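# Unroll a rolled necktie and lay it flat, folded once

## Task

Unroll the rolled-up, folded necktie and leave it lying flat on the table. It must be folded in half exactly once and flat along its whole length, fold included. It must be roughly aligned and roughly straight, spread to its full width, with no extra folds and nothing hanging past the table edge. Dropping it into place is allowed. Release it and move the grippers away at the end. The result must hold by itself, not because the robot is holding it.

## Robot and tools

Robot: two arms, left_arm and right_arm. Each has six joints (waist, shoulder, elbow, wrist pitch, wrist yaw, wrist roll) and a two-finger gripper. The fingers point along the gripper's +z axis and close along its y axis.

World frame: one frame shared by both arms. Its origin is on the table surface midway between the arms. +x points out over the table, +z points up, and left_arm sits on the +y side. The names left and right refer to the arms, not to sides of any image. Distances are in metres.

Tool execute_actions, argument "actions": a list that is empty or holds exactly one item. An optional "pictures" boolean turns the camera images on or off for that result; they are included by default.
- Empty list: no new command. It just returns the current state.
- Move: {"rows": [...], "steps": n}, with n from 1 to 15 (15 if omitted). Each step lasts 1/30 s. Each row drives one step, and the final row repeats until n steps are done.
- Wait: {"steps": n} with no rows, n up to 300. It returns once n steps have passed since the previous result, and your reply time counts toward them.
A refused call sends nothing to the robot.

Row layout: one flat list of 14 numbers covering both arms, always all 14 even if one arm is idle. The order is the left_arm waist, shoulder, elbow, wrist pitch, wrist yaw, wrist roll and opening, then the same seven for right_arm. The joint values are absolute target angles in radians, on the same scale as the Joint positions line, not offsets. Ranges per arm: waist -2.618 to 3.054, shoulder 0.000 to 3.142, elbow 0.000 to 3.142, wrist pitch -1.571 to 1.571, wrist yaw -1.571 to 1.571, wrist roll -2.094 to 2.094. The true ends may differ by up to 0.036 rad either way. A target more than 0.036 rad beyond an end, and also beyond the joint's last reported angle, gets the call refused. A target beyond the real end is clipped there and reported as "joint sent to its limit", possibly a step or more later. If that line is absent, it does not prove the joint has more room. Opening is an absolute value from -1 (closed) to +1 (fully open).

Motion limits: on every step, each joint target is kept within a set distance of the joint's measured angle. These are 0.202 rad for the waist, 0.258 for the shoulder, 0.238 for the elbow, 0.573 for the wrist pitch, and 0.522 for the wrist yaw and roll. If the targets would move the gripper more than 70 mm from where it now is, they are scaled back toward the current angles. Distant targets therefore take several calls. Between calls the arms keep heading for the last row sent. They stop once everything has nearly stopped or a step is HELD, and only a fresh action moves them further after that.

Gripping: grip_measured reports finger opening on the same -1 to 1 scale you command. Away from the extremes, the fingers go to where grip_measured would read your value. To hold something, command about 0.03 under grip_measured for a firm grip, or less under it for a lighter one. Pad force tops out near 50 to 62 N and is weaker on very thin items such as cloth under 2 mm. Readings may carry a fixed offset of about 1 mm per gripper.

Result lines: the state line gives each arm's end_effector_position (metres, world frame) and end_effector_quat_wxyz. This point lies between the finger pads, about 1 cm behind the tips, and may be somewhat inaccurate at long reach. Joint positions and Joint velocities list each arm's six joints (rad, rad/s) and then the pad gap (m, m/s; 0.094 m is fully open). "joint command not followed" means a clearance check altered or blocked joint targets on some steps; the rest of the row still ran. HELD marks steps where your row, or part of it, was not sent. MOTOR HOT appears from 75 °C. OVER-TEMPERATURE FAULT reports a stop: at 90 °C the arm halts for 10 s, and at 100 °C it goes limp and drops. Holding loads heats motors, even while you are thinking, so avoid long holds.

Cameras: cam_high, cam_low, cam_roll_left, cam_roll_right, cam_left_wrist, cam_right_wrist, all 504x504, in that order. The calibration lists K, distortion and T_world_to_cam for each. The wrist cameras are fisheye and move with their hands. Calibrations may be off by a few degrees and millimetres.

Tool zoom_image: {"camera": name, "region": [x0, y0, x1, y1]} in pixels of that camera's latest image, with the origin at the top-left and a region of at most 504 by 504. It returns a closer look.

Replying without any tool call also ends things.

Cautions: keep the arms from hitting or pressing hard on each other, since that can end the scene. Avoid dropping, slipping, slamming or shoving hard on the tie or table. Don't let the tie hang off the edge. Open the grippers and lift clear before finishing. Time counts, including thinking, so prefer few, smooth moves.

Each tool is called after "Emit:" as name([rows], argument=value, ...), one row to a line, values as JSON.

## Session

Emit:
execute_actions(actions=[])

Scene clock: 0.00 s of 7800.00 s.
left_arm: end_effector_position=(+0.3927, +0.3359, +0.4197) grip_measured=+1.000 end_effector_quat_wxyz=(+0.718, -0.035, +0.695, +0.027) | right_arm: end_effector_position=(+0.3549, -0.3646, +0.4084) grip_measured=+1.000 end_effector_quat_wxyz=(+0.708, +0.019, +0.705, -0.020)
Joint positions: left_arm=[-0.016  1.03   1.058  0.003 -0.008 -0.013  0.094] | right_arm=[-0.006  1.059  1.053  0.011  0.016 -0.001  0.094]
Joint velocities: left_arm=[ 0.007 -0.012  0.012 -0.022  0.022 -0.037  0.   ] | right_arm=[-0.007 -0.012 -0.007  0.007  0.022 -0.022  0.   ]

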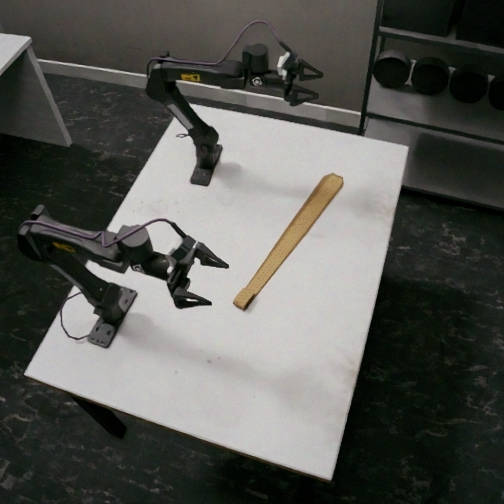

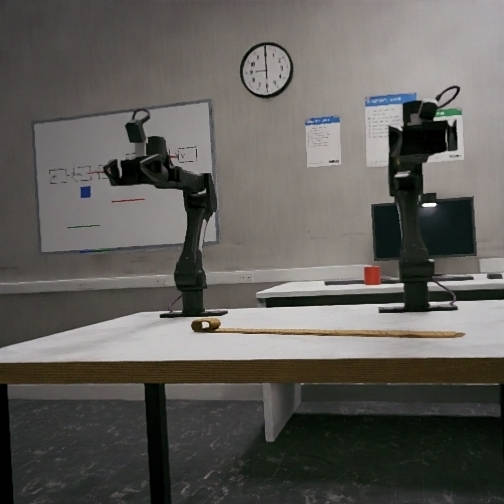

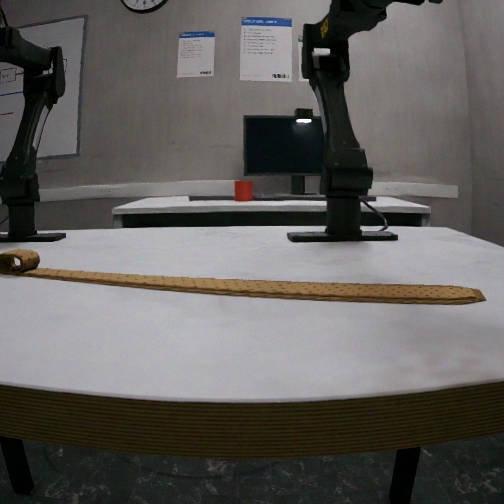

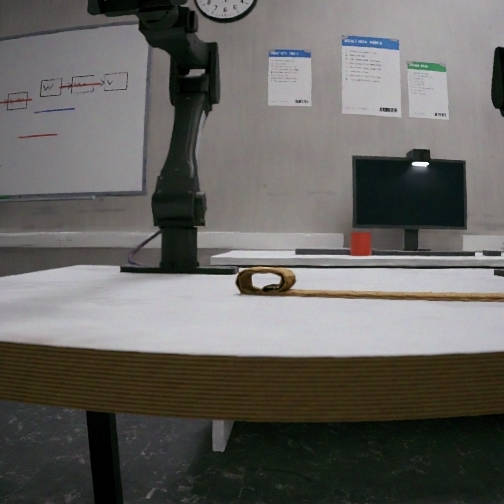

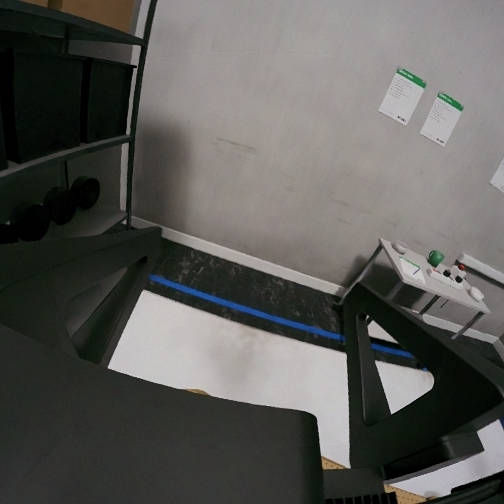

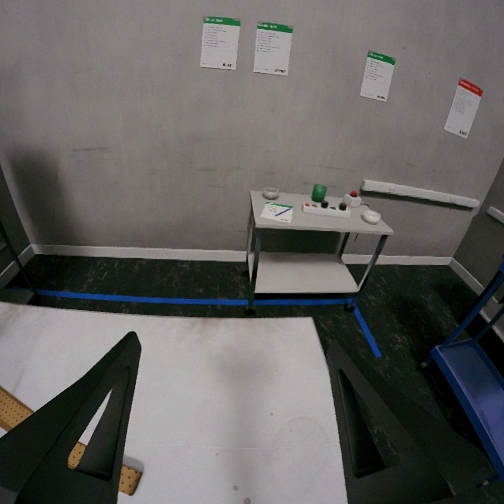

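Emit:
execute_actions([
  {"rows":[[0,1.03,1.05,0,0,0,1,0.57,1.2,0.9,-0.2,0,1.57,-0.7]],"steps":15},
], pictures=false)

Emit:
execute_actions([
  {"rows":[[0,1.03,1.05,0,0,0,1,0.57,1.43,0.8,-0.2,0,1.57,-0.7]],"steps":15},
])

Scene clock: 12.20 s of 7800.00 s.
left_arm: end_effector_position=(+0.3924, +0.3389, +0.4195) grip_measured=+1.000 end_effector_quat_wxyz=(+0.717, -0.036, +0.695, +0.031) | right_arm: end_effector_position=(+0.3037, -0.1393, +0.2110) grip_measured=-0.698 end_effector_quat_wxyz=(+0.319, +0.248, +0.837, +0.368)
Joint positions: left_arm=[-0.007  1.03   1.058  0.002 -0.007 -0.008  0.094] | right_arm=[ 0.583  1.225  0.884 -0.213 -0.015  1.135  0.014]
Joint velocities: left_arm=[-0.007 -0.007 -0.012 -0.007 -0.037  0.051  0.   ] | right_arm=[-0.012  0.012 -0.007  0.007 -0.007  2.85  -0.001]
Steps of this call (steps 1 to 90: nothing new was sent; then 8.70 s passed at rest; steps 91 to 105: all 15 steps of this action). Readings (joint positions):
91: left_arm=[-0.015 1.030 1.058 0.003 -0.007 -0.013] | right_arm=[0.006 1.063 1.046 0.010 0.021 0.035]
92: left_arm=[-0.012 1.030 1.058 0.002 -0.007 -0.011] | right_arm=[0.029 1.068 1.036 0.007 0.022 0.080]
94: left_arm=[-0.009 1.030 1.058 0.002 -0.007 -0.010] | right_arm=[0.092 1.094 1.005 -0.014 0.022 0.177]
98: left_arm=[-0.007 1.030 1.058 0.002 -0.007 -0.009] | right_arm=[0.261 1.173 0.933 -0.095 0.022 0.444]
105: the state above

Scene clock: 12.70 s of 7800.00 s.
left_arm: end_effector_position=(+0.3924, +0.3389, +0.4195) grip_measured=+1.000 end_effector_quat_wxyz=(+0.717, -0.036, +0.695, +0.031) | right_arm: end_effector_position=(+0.2862, -0.1516, +0.0780) grip_measured=-0.698 end_effector_quat_wxyz=(+0.157, +0.455, +0.829, +0.287)
Joint positions: left_arm=[-0.007  1.03   1.058  0.002 -0.007 -0.008  0.094] | right_arm=[ 0.581  1.456  0.777 -0.225 -0.013  1.555  0.014]
Joint velocities: left_arm=[-0.002 -0.012 -0.007 -0.022  0.022  0.007  0.   ] | right_arm=[-0.012 -0.037 -0.002  0.051 -0.007  0.125 -0.   ]
Steps of this call (steps 1 to 15: all 15 steps of this action). Readings (joint positions):
1: left_arm=[-0.007 1.030 1.058 0.002 -0.007 -0.008] | right_arm=[0.583 1.239 0.880 -0.205 -0.014 1.206]
2: left_arm=[-0.007 1.030 1.058 0.002 -0.007 -0.008] | right_arm=[0.581 1.270 0.876 -0.187 -0.013 1.262]
4: left_arm=[-0.007 1.030 1.058 0.002 -0.007 -0.008] | right_arm=[0.581 1.356 0.852 -0.170 -0.013 1.364]
8: left_arm=[-0.007 1.030 1.058 0.002 -0.007 -0.008] | right_arm=[0.581 1.459 0.785 -0.217 -0.013 1.489]
15: the state above
camera_calibration (this result's frames):
cam_left_wrist: T_world_to_cam=[[0.133468, -0.941093, 0.310692, 0.142553], [-0.492726, -0.335018, -0.803109, 0.660674], [0.859888, -0.0458969, -0.508416, -0.00478759], [0, 0, 0, 1]] pos_world=[0.310622, 0.355273, 0.483869]
cam_right_wrist: T_world_to_cam=[[-0.635953, -0.508422, -0.580577, 0.139884], [-0.76873, 0.483589, 0.418565, 0.308194], [0.0679533, 0.712495, -0.698379, 0.242521], [0, 0, 0, 1]] pos_world=[0.309398, -0.250714, 0.121586]

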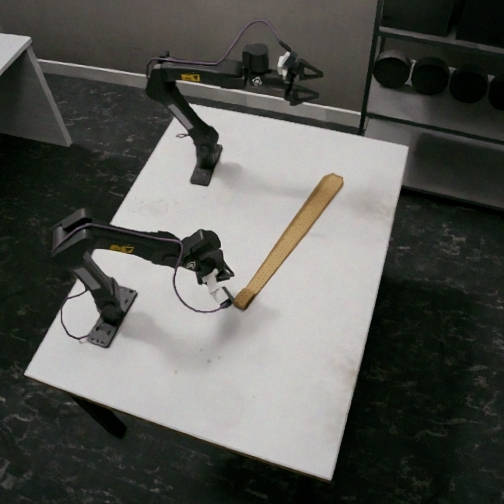

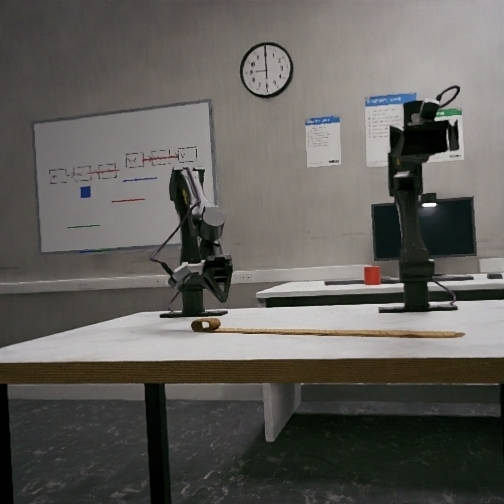

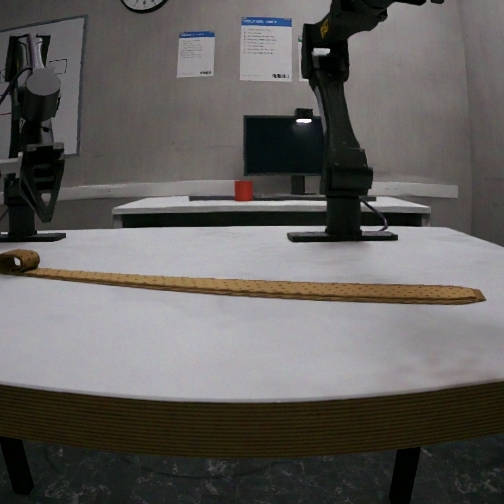

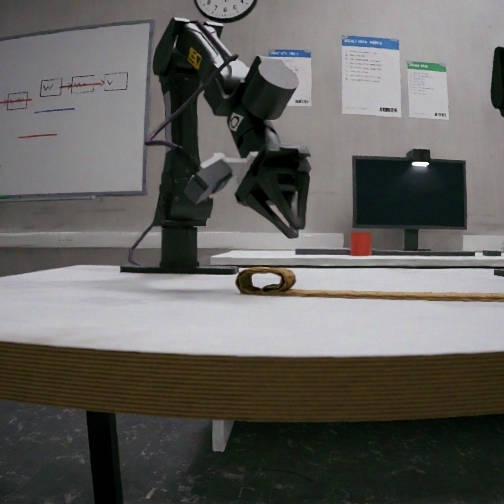

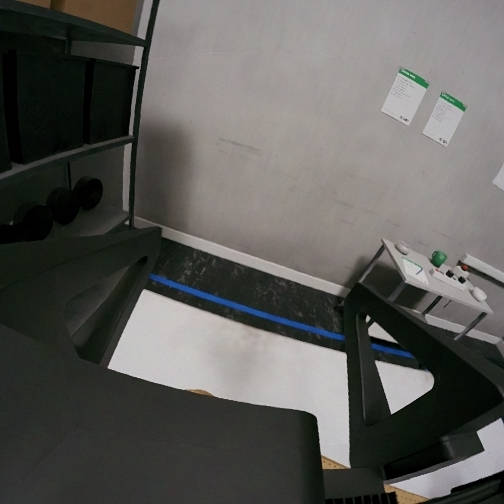

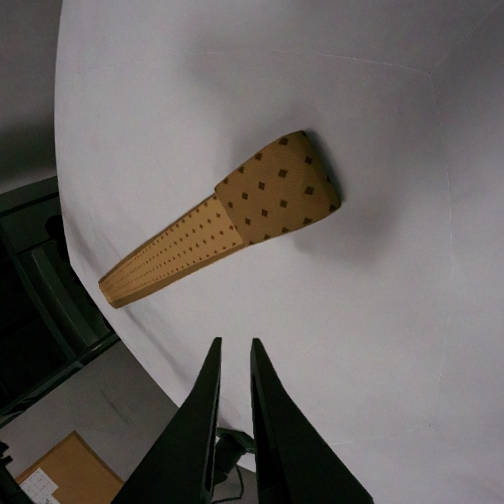

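Emit:
execute_actions([
  {"rows":[[0,1.03,1.05,0,0,0,1,0.59,1.5,0.95,-0.2,0,1.57,-0.7]],"steps":15},
])

Scene clock: 20.10 s of 7800.00 s.
left_arm: end_effector_position=(+0.3924, +0.3389, +0.4195) grip_measured=+1.000 end_effector_quat_wxyz=(+0.717, -0.036, +0.695, +0.031) | right_arm: end_effector_position=(+0.3261, -0.1273, +0.1247) grip_measured=-0.698 end_effector_quat_wxyz=(+0.183, +0.451, +0.805, +0.339)
Joint positions: left_arm=[-0.007  1.03   1.058  0.002 -0.007 -0.008  0.094] | right_arm=[ 0.581  1.507  0.933 -0.204 -0.013  1.574  0.014]
Joint velocities: left_arm=[-0.012 -0.012 -0.017 -0.051  0.037 -0.11   0.   ] | right_arm=[ 0.022 -0.002 -0.002 -0.022 -0.066  0.037  0.   ]
Steps of this call (steps 1 to 30: the robot went on to your last target; steps 31 to 120: nothing new was sent; then 2.90 s passed at rest; steps 121 to 135: all 15 steps of this action). Readings (joint positions):
121: left_arm=[-0.007 1.030 1.058 0.002 -0.007 -0.008] | right_arm=[0.581 1.464 0.797 -0.241 -0.013 1.573]
122: left_arm=[-0.007 1.030 1.058 0.002 -0.007 -0.008] | right_arm=[0.581 1.483 0.834 -0.255 -0.013 1.574]
124: left_arm=[-0.007 1.030 1.058 0.002 -0.007 -0.008] | right_arm=[0.581 1.506 0.896 -0.237 -0.013 1.574]
128: left_arm=[-0.007 1.030 1.058 0.002 -0.007 -0.008] | right_arm=[0.581 1.507 0.933 -0.199 -0.013 1.574]
135: the state above
camera_calibration (this result's frames):
cam_left_wrist: T_world_to_cam=[[0.133468, -0.941093, 0.310692, 0.142553], [-0.492726, -0.335018, -0.803109, 0.660674], [0.859888, -0.0458969, -0.508416, -0.00478759], [0, 0, 0, 1]] pos_world=[0.310622, 0.355273, 0.483869]
cam_right_wrist: T_world_to_cam=[[-0.579107, -0.451586, -0.678753, 0.205679], [-0.802125, 0.464415, 0.375384, 0.32145], [0.145705, 0.761832, -0.631175, 0.227586], [0, 0, 0, 1]] pos_world=[0.343793, -0.229787, 0.162585]

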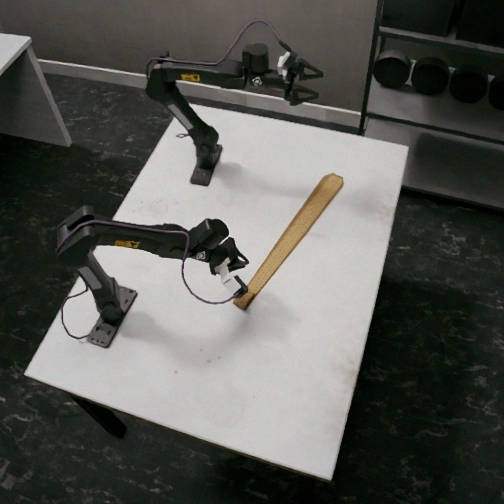

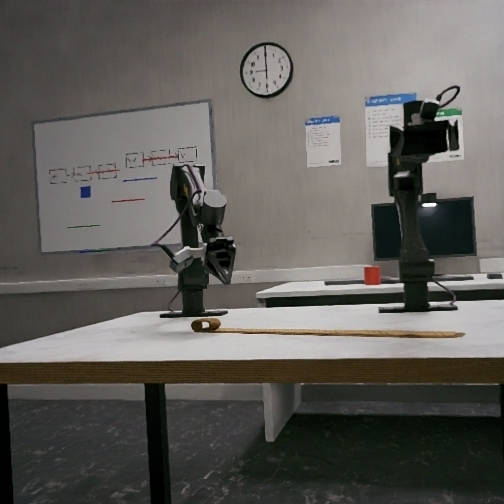

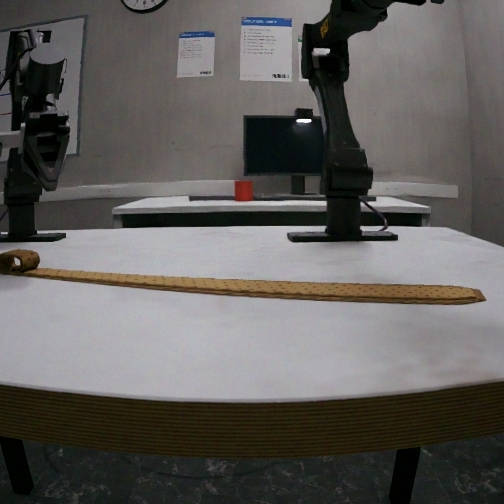

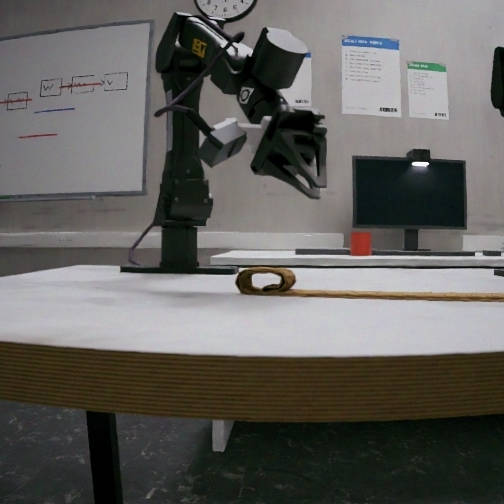

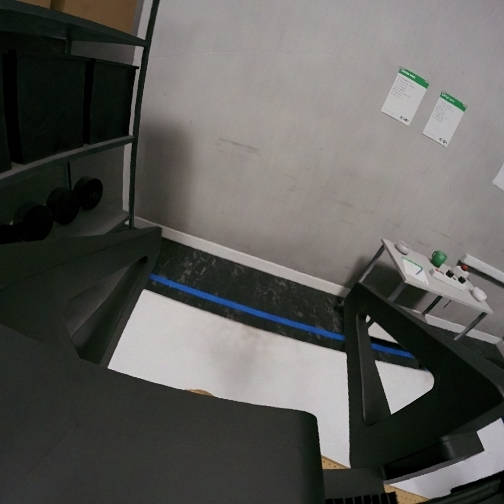

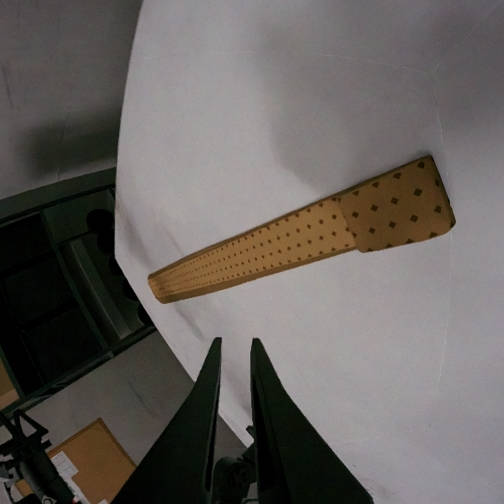

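Emit:
execute_actions([
  {"rows":[[0,1.03,1.05,0,0,0,1,0.59,1.72,0.97,-0.2,0,1.57,-0.7]],"steps":15},
])

Scene clock: 24.37 s of 7800.00 s.
left_arm: end_effector_position=(+0.3924, +0.3389, +0.4195) grip_measured=+1.000 end_effector_quat_wxyz=(+0.717, -0.036, +0.695, +0.031) | right_arm: end_effector_position=(+0.3214, -0.1303, +0.0353) grip_measured=-0.698 end_effector_quat_wxyz=(+0.130, +0.471, +0.838, +0.244)
Joint positions: left_arm=[-0.007  1.03   1.058  0.002 -0.007 -0.008  0.094] | right_arm=[ 0.581  1.747  0.953 -0.217 -0.012  1.574  0.014]
Joint velocities: left_arm=[ 0.012 -0.002 -0.012 -0.037 -0.037  0.007  0.   ] | right_arm=[ 0.002 -0.012  0.002  0.022 -0.037 -0.037 -0.   ]
Steps of this call (steps 1 to 15: the robot went on to your last target; steps 16 to 110: nothing new was sent; then 0.10 s passed at rest; steps 111 to 125: all 15 steps of this action). Readings (joint positions):
111: left_arm=[-0.007 1.030 1.058 0.002 -0.007 -0.008] | right_arm=[0.581 1.530 0.939 -0.205 -0.013 1.574]
112: left_arm=[-0.007 1.030 1.058 0.002 -0.007 -0.008] | right_arm=[0.581 1.575 0.956 -0.192 -0.012 1.574]
114: left_arm=[-0.007 1.030 1.058 0.002 -0.007 -0.008] | right_arm=[0.581 1.676 0.968 -0.171 -0.012 1.574]
118: left_arm=[-0.007 1.030 1.058 0.002 -0.007 -0.008] | right_arm=[0.581 1.755 0.954 -0.215 -0.012 1.574]
125: the state above
camera_calibration (this result's frames):
cam_left_wrist: T_world_to_cam=[[0.133468, -0.941093, 0.310692, 0.142553], [-0.492726, -0.335018, -0.803109, 0.660674], [0.859888, -0.0458969, -0.508416, -0.00478759], [0, 0, 0, 1]] pos_world=[0.310622, 0.355273, 0.483869]
cam_right_wrist: T_world_to_cam=[[-0.69572, -0.522574, -0.492839, 0.162637], [-0.718238, 0.516026, 0.466745, 0.329185], [0.0104088, 0.678699, -0.734342, 0.210443], [0, 0, 0, 1]] pos_world=[0.347392, -0.227706, 0.0810453]

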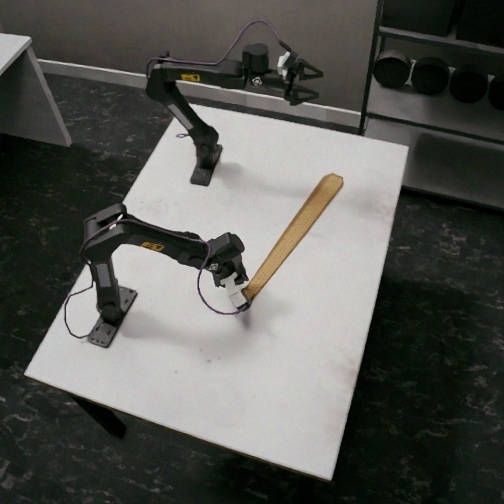

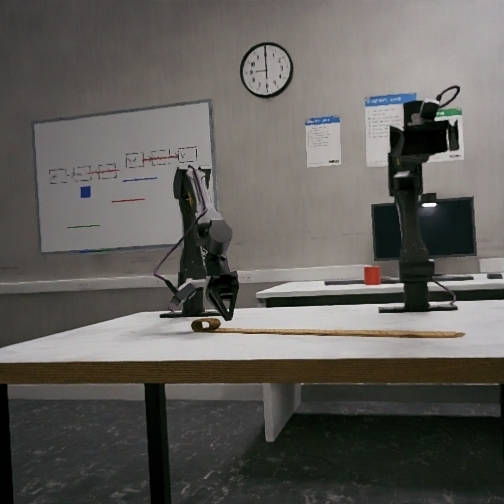

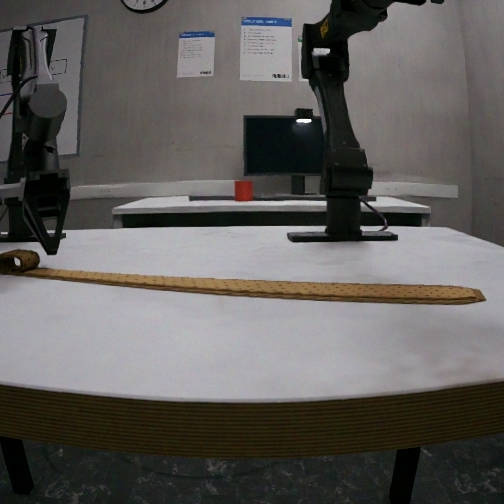

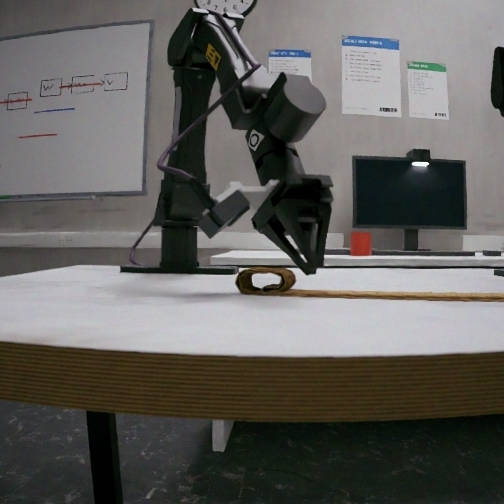

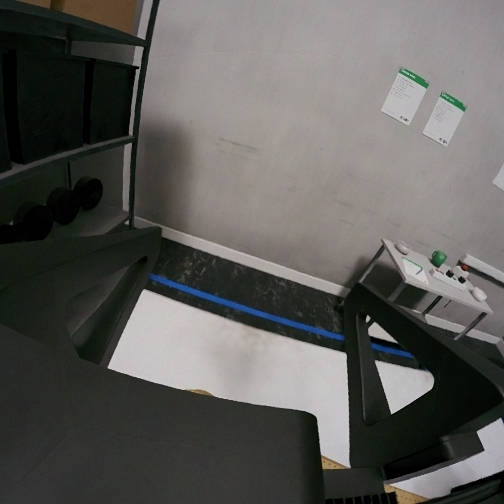

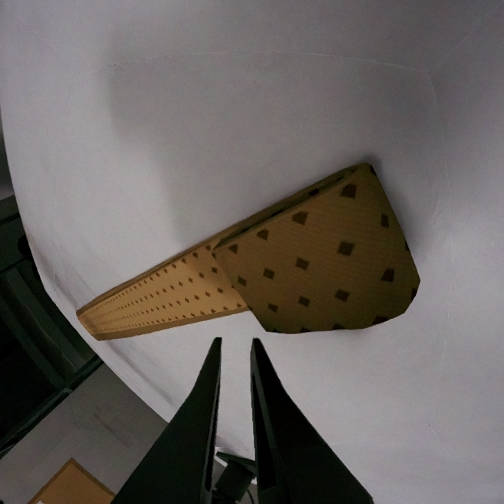

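Emit:
execute_actions([
  {"rows":[[0,1.03,1.05,0,0,0,1,0.59,1.72,1.05,-0.2,0,1.57,-0.7],[0,1.03,1.05,0,0,0,1,0.59,1.72,1.13,-0.2,0,1.57,-0.7],[0,1.03,1.05,0,0,0,1,0.59,1.74,1.15,-0.2,0,1.57,-0.7],[0,1.03,1.05,0,0,0,1,0.59,1.76,1.15,-0.2,0,1.57,-0.7],[0,1.03,1.05,0,0,0,1,0.59,1.78,1.15,-0.2,0,1.57,-0.7],[0,1.03,1.05,0,0,0,1,0.59,1.8,1.15,-0.2,0,1.57,-0.7],[0,1.03,1.05,0,0,0,1,0.59,1.84,1.15,-0.2,0,1.57,-0.7],[0,1.03,1.05,0,0,0,1,0.59,1.88,1.15,-0.2,0,1.57,-0.7],[0,1.03,1.05,0,0,0,1,0.59,1.92,1.15,-0.2,0,1.57,-0.7]],"steps":15},
])

Scene clock: 33.23 s of 7800.00 s.
left_arm: end_effector_position=(+0.3924, +0.3389, +0.4195) grip_measured=+1.000 end_effector_quat_wxyz=(+0.717, -0.036, +0.695, +0.031) | right_arm: end_effector_position=(+0.3657, -0.1033, +0.0197) grip_measured=-0.699 end_effector_quat_wxyz=(+0.132, +0.471, +0.836, +0.249)
Joint positions: left_arm=[-0.007  1.03   1.058  0.002 -0.007 -0.008  0.094] | right_arm=[ 0.581  1.948  1.141 -0.192 -0.012  1.577  0.014]
Joint velocities: left_arm=[-0.012 -0.002 -0.022 -0.051 -0.022 -0.081  0.   ] | right_arm=[-0.012  0.002 -0.002  0.242 -0.037 -0.022  0.001]
Steps of this call (steps 1 to 15: the robot went on to your last target; steps 16 to 110: nothing new was sent; then 4.70 s passed at rest; steps 111 to 125: all 15 steps of this action). Readings (joint positions):
111: left_arm=[-0.007 1.030 1.058 0.002 -0.007 -0.008] | right_arm=[0.581 1.747 0.962 -0.225 -0.012 1.574]
112: left_arm=[-0.007 1.030 1.058 0.002 -0.007 -0.008] | right_arm=[0.581 1.749 0.985 -0.242 -0.012 1.575]
114: left_arm=[-0.007 1.030 1.058 0.002 -0.007 -0.008] | right_arm=[0.581 1.758 1.055 -0.252 -0.012 1.575]
118: left_arm=[-0.007 1.030 1.058 0.002 -0.007 -0.008] | right_arm=[0.581 1.791 1.144 -0.189 -0.012 1.575]
125: the state above
camera_calibration (this result's frames):
cam_left_wrist: T_world_to_cam=[[0.133468, -0.941093, 0.310692, 0.142553], [-0.492726, -0.335018, -0.803109, 0.660674], [0.859888, -0.0458969, -0.508416, -0.00478759], [0, 0, 0, 1]] pos_world=[0.310622, 0.355273, 0.483869]
cam_right_wrist: T_world_to_cam=[[-0.692083, -0.517246, -0.503465, 0.199217], [-0.721568, 0.514134, 0.463688, 0.355428], [0.0190075, 0.684195, -0.729052, 0.177542], [0, 0, 0, 1]] pos_world=[0.390966, -0.201167, 0.0649278]

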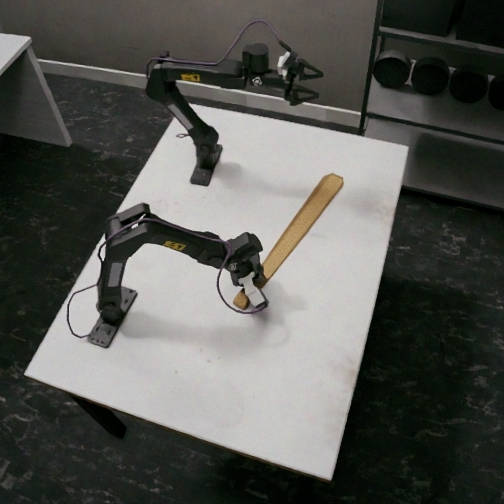

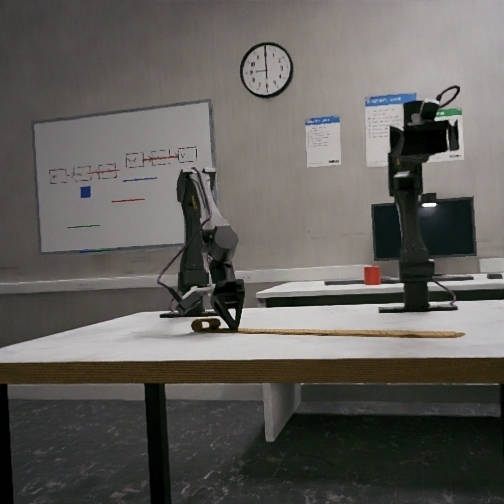

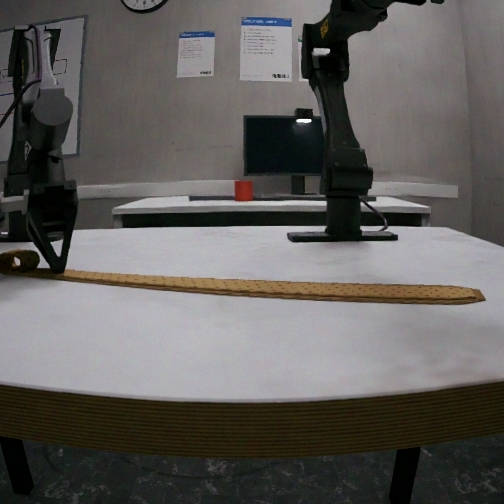

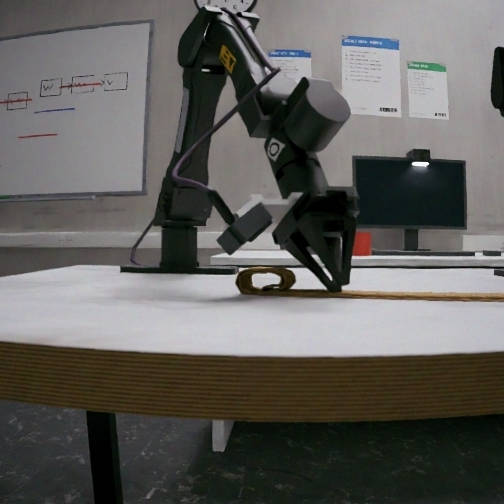

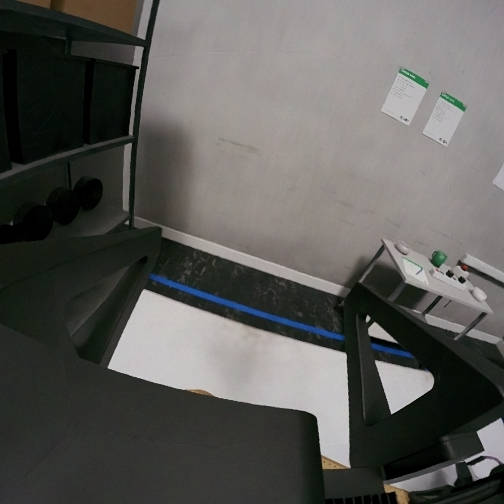

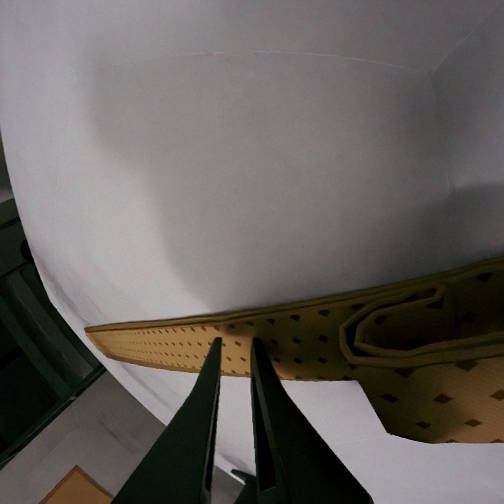

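Emit:
execute_actions([
  {"rows":[[0,1.03,1.05,0,0,0,1,0.59,1.88,1.15,-0.2,0,1.57,-0.7],[0,1.03,1.05,0,0,0,1,0.585,1.87,1.13,-0.2,0,1.57,-0.7],[0,1.03,1.05,0,0,0,1,0.57,1.85,1.1,-0.2,0,1.57,-0.7],[0,1.03,1.05,0,0,0,1,0.55,1.83,1.07,-0.2,0,1.57,-0.7],[0,1.03,1.05,0,0,0,1,0.535,1.81,1.04,-0.2,0,1.57,-0.7],[0,1.03,1.05,0,0,0,1,0.52,1.79,1.01,-0.2,0,1.57,-0.7],[0,1.03,1.05,0,0,0,1,0.50,1.77,0.98,-0.2,0,1.57,-0.7],[0,1.03,1.05,0,0,0,1,0.48,1.75,0.95,-0.2,0,1.57,-0.7],[0,1.03,1.05,0,0,0,1,0.465,1.73,0.92,-0.2,0,1.57,-0.7],[0,1.03,1.05,0,0,0,1,0.45,1.71,0.9,-0.2,0,1.57,-0.7]],"steps":15},
])

Scene clock: 50.07 s of 7800.00 s.
left_arm: end_effector_position=(+0.3924, +0.3389, +0.4195) grip_measured=+1.000 end_effector_quat_wxyz=(+0.717, -0.036, +0.695, +0.031) | right_arm: end_effector_position=(+0.3390, -0.1812, +0.0309) grip_measured=-0.699 end_effector_quat_wxyz=(+0.144, +0.526, +0.805, +0.235)
Joint positions: left_arm=[-0.007  1.03   1.058  0.002 -0.007 -0.008  0.094] | right_arm=[ 0.45   1.728  0.911 -0.196 -0.013  1.577  0.014]
Joint velocities: left_arm=[-0.002 -0.012 -0.002 -0.037 -0.081 -0.037  0.   ] | right_arm=[ 0.017  0.002  0.002  0.007 -0.051 -0.007 -0.   ]
Steps of this call (steps 1 to 15: the robot went on to your last target; steps 16 to 110: nothing new was sent; then 12.67 s passed at rest; steps 111 to 125: all 15 steps of this action). Readings (joint positions):
111: left_arm=[-0.007 1.030 1.058 0.002 -0.007 -0.008] | right_arm=[0.581 1.938 1.141 -0.199 -0.012 1.577]
112: left_arm=[-0.007 1.030 1.058 0.002 -0.007 -0.008] | right_arm=[0.581 1.932 1.139 -0.202 -0.012 1.577]
114: left_arm=[-0.007 1.030 1.058 0.002 -0.007 -0.008] | right_arm=[0.579 1.901 1.115 -0.198 -0.012 1.577]
118: left_arm=[-0.007 1.030 1.058 0.002 -0.007 -0.008] | right_arm=[0.536 1.804 1.011 -0.193 -0.013 1.577]
125: the state above
camera_calibration (this result's frames):
cam_left_wrist: T_world_to_cam=[[0.133468, -0.941093, 0.310692, 0.142553], [-0.492726, -0.335018, -0.803109, 0.660674], [0.859888, -0.0458969, -0.508416, -0.00478759], [0, 0, 0, 1]] pos_world=[0.310622, 0.355273, 0.483869]
cam_right_wrist: T_world_to_cam=[[-0.760031, -0.425381, -0.491328, 0.185419], [-0.642424, 0.606007, 0.469092, 0.360637], [0.0982052, 0.672165, -0.733859, 0.21067], [0, 0, 0, 1]] pos_world=[0.351917, -0.28128, 0.0765316]

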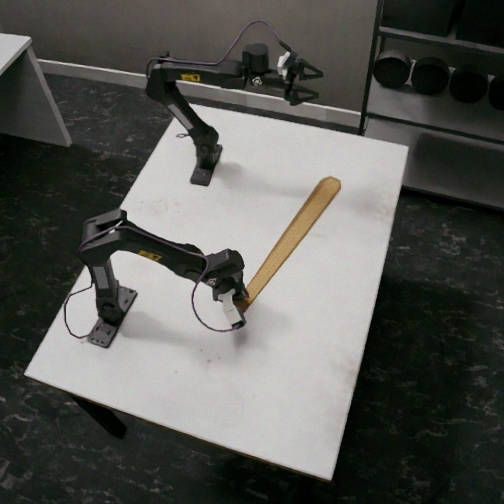

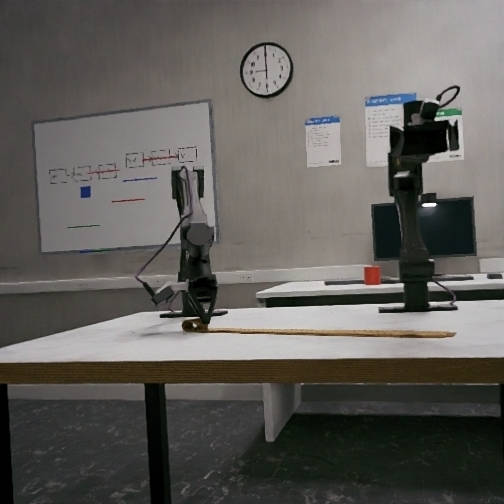

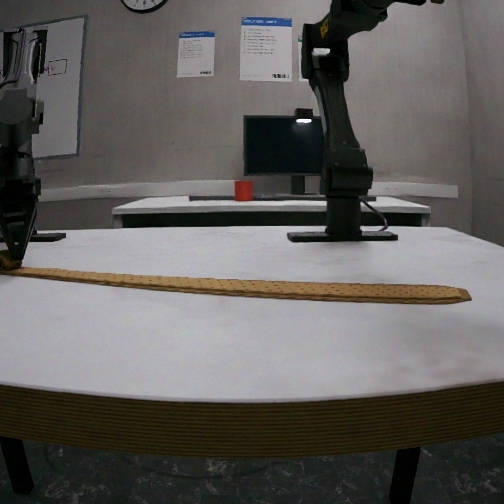

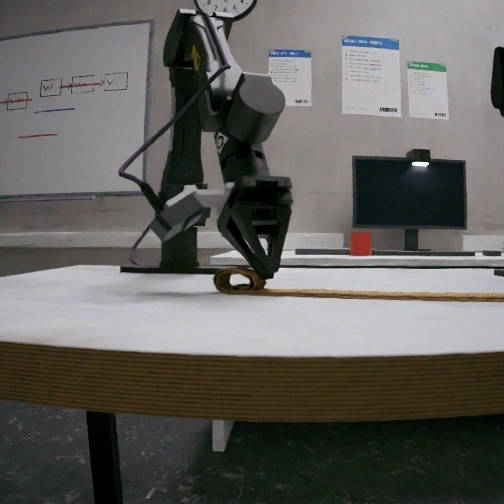

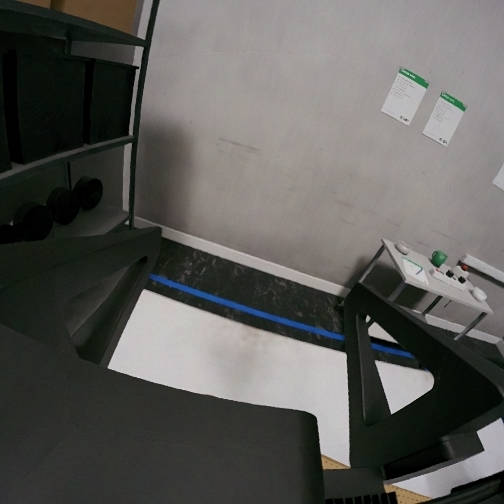

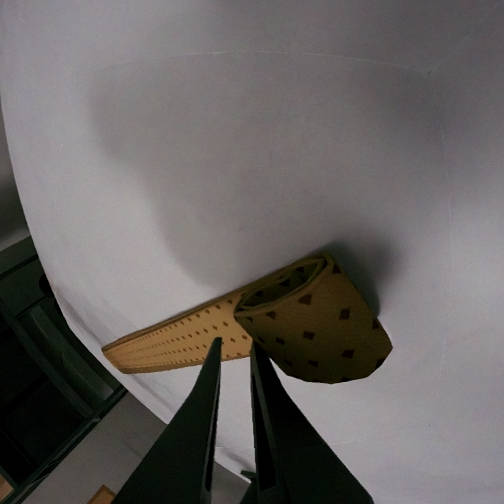

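Emit:
execute_actions([
  {"rows":[[0,1.03,1.05,0,0,0,1,0.43,1.71,0.88,-0.2,0,1.57,-0.7],[0,1.03,1.05,0,0,0,1,0.41,1.7,0.86,-0.2,0,1.57,-0.7],[0,1.03,1.05,0,0,0,1,0.39,1.68,0.84,-0.2,0,1.57,-0.7],[0,1.03,1.05,0,0,0,1,0.37,1.66,0.82,-0.2,0,1.57,-0.7],[0,1.03,1.05,0,0,0,1,0.35,1.64,0.8,-0.2,0,1.57,-0.7],[0,1.03,1.05,0,0,0,1,0.33,1.62,0.78,-0.2,0,1.57,-0.7],[0,1.03,1.05,0,0,0,1,0.31,1.6,0.76,-0.2,0,1.57,-0.7],[0,1.03,1.05,0,0,0,1,0.29,1.585,0.74,-0.2,0,1.57,-0.7]],"steps":12},
])

Scene clock: 57.90 s of 7800.00 s.
left_arm: end_effector_position=(+0.3924, +0.3389, +0.4195) grip_measured=+1.000 end_effector_quat_wxyz=(+0.717, -0.036, +0.695, +0.031) | right_arm: end_effector_position=(+0.3234, -0.2493, +0.0285) grip_measured=-0.699 end_effector_quat_wxyz=(+0.159, +0.586, +0.762, +0.224)
Joint positions: left_arm=[-0.007  1.03   1.058  0.002 -0.007 -0.008  0.094] | right_arm=[ 0.293  1.598  0.756 -0.172 -0.021  1.577  0.014]
Joint velocities: left_arm=[-0.007  0.012 -0.002  0.037  0.007 -0.051  0.   ] | right_arm=[ 0.012  0.002  0.007  0.007  0.037  0.022 -0.   ]
Steps of this call (steps 1 to 15: the robot went on to your last target; steps 16 to 110: nothing new was sent; then 3.77 s passed at rest; steps 111 to 122: all 12 steps of this action). Readings (joint positions):
111: left_arm=[-0.007 1.030 1.058 0.002 -0.007 -0.008] | right_arm=[0.449 1.728 0.908 -0.194 -0.013 1.577]
112: left_arm=[-0.007 1.030 1.058 0.002 -0.007 -0.008] | right_arm=[0.446 1.726 0.900 -0.188 -0.014 1.577]
114: left_arm=[-0.007 1.030 1.058 0.002 -0.007 -0.008] | right_arm=[0.426 1.708 0.872 -0.170 -0.021 1.577]
118: left_arm=[-0.007 1.030 1.058 0.002 -0.007 -0.008] | right_arm=[0.340 1.632 0.790 -0.166 -0.023 1.577]
122: the state above
camera_calibration (this result's frames):
cam_left_wrist: T_world_to_cam=[[0.13349, -0.94121, 0.31033, 0.142735], [-0.492752, -0.334719, -0.803218, 0.660629], [0.85987, -0.045694, -0.508464, -0.00482897], [0, 0, 0, 1]] pos_world=[0.310624, 0.355248, 0.483878]
cam_right_wrist: T_world_to_cam=[[-0.817547, -0.301605, -0.490561, 0.192895], [-0.541084, 0.693883, 0.475136, 0.38195], [0.197089, 0.653881, -0.730476, 0.219565], [0, 0, 0, 1]] pos_world=[0.321094, -0.35042, 0.0735351]

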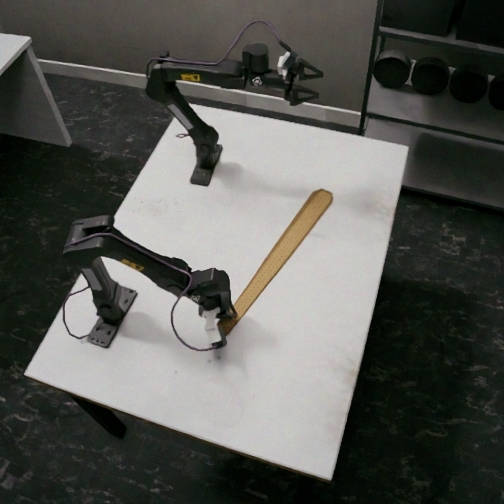

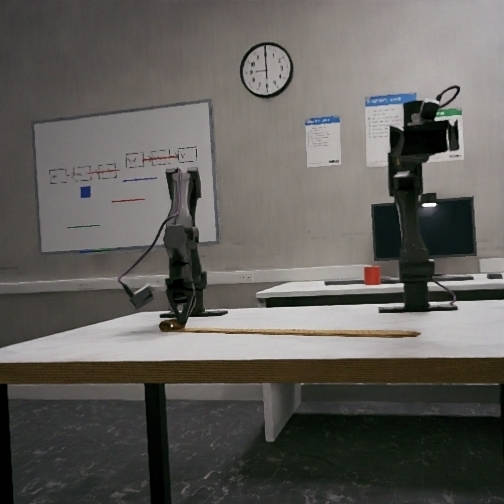

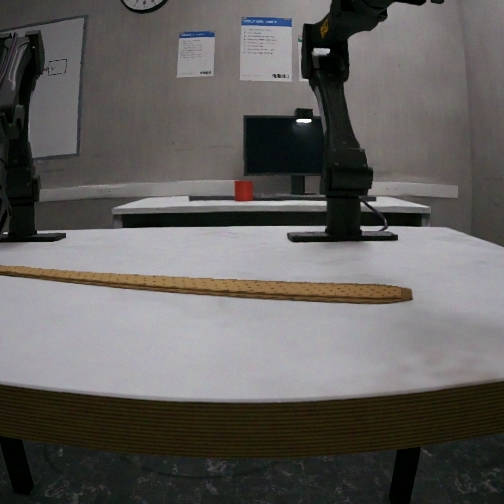

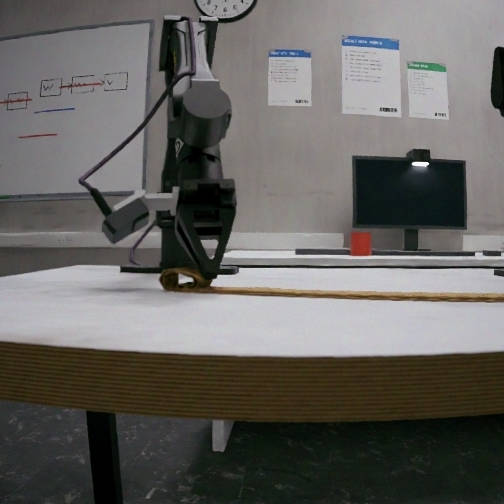

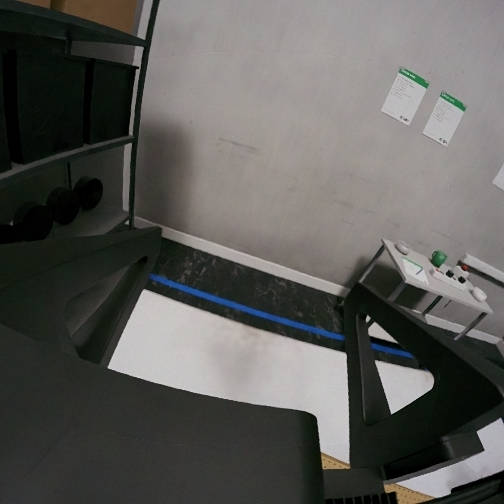

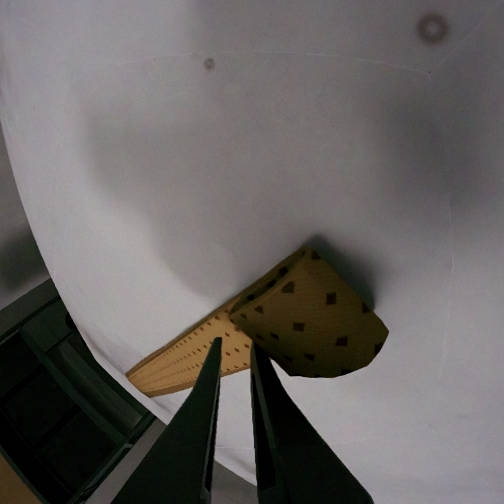

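Emit:
execute_actions([
  {"rows":[[-0.32,1.55,1.0,-0.2,0,1.57,-0.7,0.29,1.585,0.74,-0.2,0,1.57,-0.7]],"steps":15},
], pictures=false)

Emit:
execute_actions([
  {"rows":[[-0.32,1.72,1.0,-0.2,0,1.57,-0.7,0.29,1.585,0.74,-0.2,0,1.57,-0.7]],"steps":15},
])

Scene clock: 67.63 s of 7800.00 s.
left_arm: end_effector_position=(+0.4529, +0.2099, +0.1431) grip_measured=-0.698 end_effector_quat_wxyz=(+0.394, +0.471, +0.777, +0.139) | right_arm: end_effector_position=(+0.3235, -0.2492, +0.0286) grip_measured=-0.699 end_effector_quat_wxyz=(+0.159, +0.586, +0.762, +0.224)
Joint positions: left_arm=[-0.313  1.556  1.003 -0.156 -0.009  0.876  0.014] | right_arm=[ 0.293  1.598  0.756 -0.171 -0.021  1.577  0.014]
Joint velocities: left_arm=[-0.173  0.603 -0.344 -0.579  0.007  2.908  0.001] | right_arm=[-0.017 -0.002  0.012 -0.037  0.095 -0.007 -0.   ]
Steps of this call (steps 1 to 15: the robot went on to your last target; steps 16 to 110: nothing new was sent; then 5.57 s passed at rest; steps 111 to 125: all 15 steps of this action). Readings (joint positions):
111: left_arm=[-0.018 1.039 1.058 -0.003 -0.014 0.025] | right_arm=[0.293 1.598 0.756 -0.171 -0.021 1.577]
112: left_arm=[-0.043 1.056 1.058 -0.003 -0.016 0.067] | right_arm=[0.293 1.598 0.756 -0.171 -0.021 1.577]
114: left_arm=[-0.103 1.115 1.058 -0.022 -0.016 0.151] | right_arm=[0.293 1.598 0.756 -0.171 -0.021 1.577]
118: left_arm=[-0.214 1.270 1.046 -0.063 -0.014 0.330] | right_arm=[0.293 1.598 0.756 -0.171 -0.021 1.577]
125: the state above

Scene clock: 68.13 s of 7800.00 s.
left_arm: end_effector_position=(+0.4349, +0.2111, +0.0499) grip_measured=-0.698 end_effector_quat_wxyz=(+0.234, +0.736, +0.608, +0.185) | right_arm: end_effector_position=(+0.3235, -0.2492, +0.0286) grip_measured=-0.699 end_effector_quat_wxyz=(+0.159, +0.586, +0.762, +0.224)
Joint positions: left_arm=[-0.319  1.745  0.988 -0.207 -0.007  1.54   0.014] | right_arm=[ 0.293  1.598  0.756 -0.171 -0.021  1.577  0.014]
Joint velocities: left_arm=[-0.002 -0.022  0.012  0.051 -0.022  0.183 -0.001] | right_arm=[ 0.007 -0.017 -0.012  0.022 -0.022 -0.081  0.001]
Steps of this call (steps 1 to 15: all 15 steps of this action). Readings (joint positions):
1: left_arm=[-0.318 1.589 0.997 -0.174 -0.007 0.976] | right_arm=[0.293 1.598 0.756 -0.171 -0.021 1.577]
2: left_arm=[-0.319 1.630 0.997 -0.173 -0.007 1.076] | right_arm=[0.293 1.598 0.756 -0.171 -0.021 1.577]
4: left_arm=[-0.319 1.705 0.997 -0.185 -0.007 1.251] | right_arm=[0.293 1.598 0.756 -0.171 -0.021 1.577]
8: left_arm=[-0.319 1.745 0.988 -0.213 -0.007 1.439] | right_arm=[0.293 1.598 0.756 -0.171 -0.021 1.577]
15: the state above
camera_calibration (this result's frames):
cam_left_wrist: T_world_to_cam=[[-0.797278, -0.157513, -0.582698, 0.415413], [-0.378656, 0.882295, 0.279599, -0.0186357], [0.470071, 0.443561, -0.763078, -0.156195], [0, 0, 0, 1]] pos_world=[0.397566, 0.151157, 0.128082]
cam_right_wrist: T_world_to_cam=[[-0.817367, -0.301557, -0.490892, 0.192952], [-0.541259, 0.693837, 0.475004, 0.382003], [0.197359, 0.653952, -0.73034, 0.219499], [0, 0, 0, 1]] pos_world=[0.321155, -0.350404, 0.0735744]

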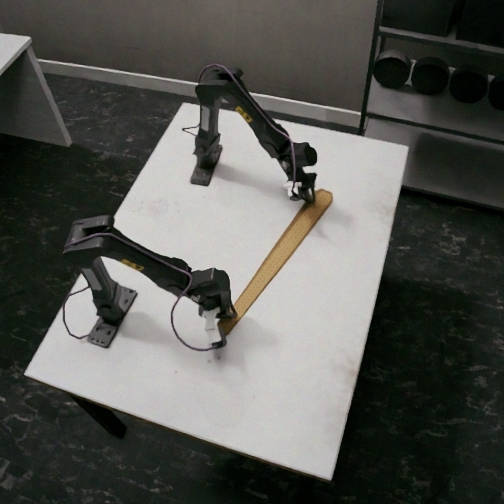

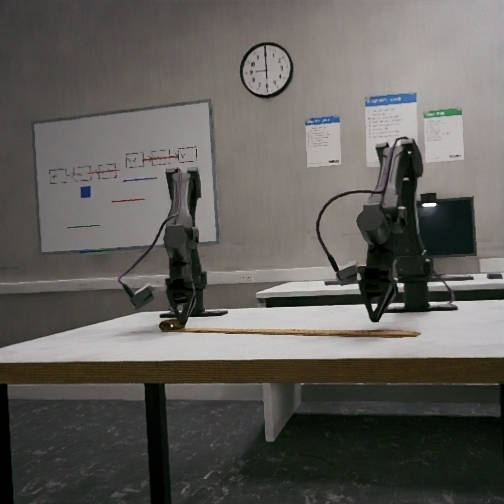

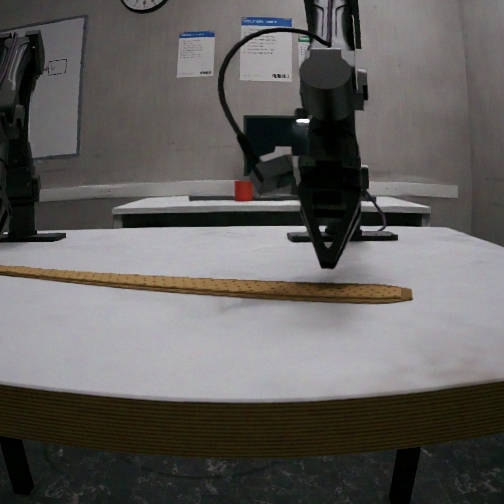

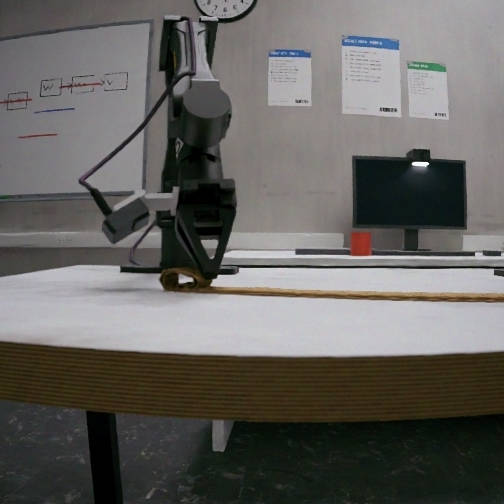

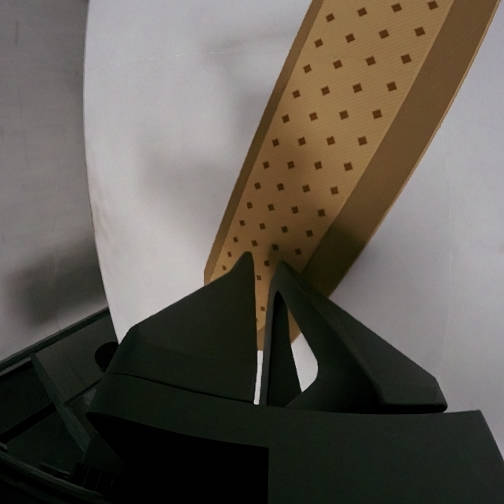

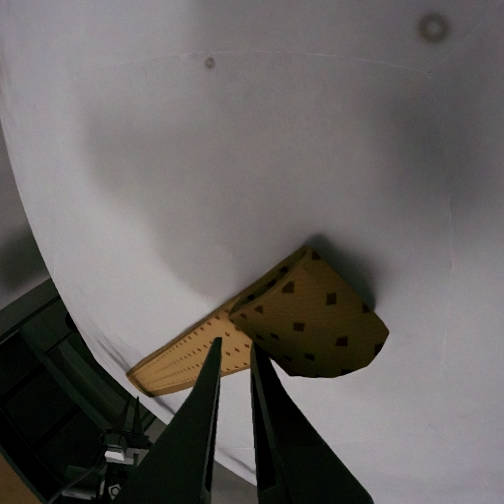

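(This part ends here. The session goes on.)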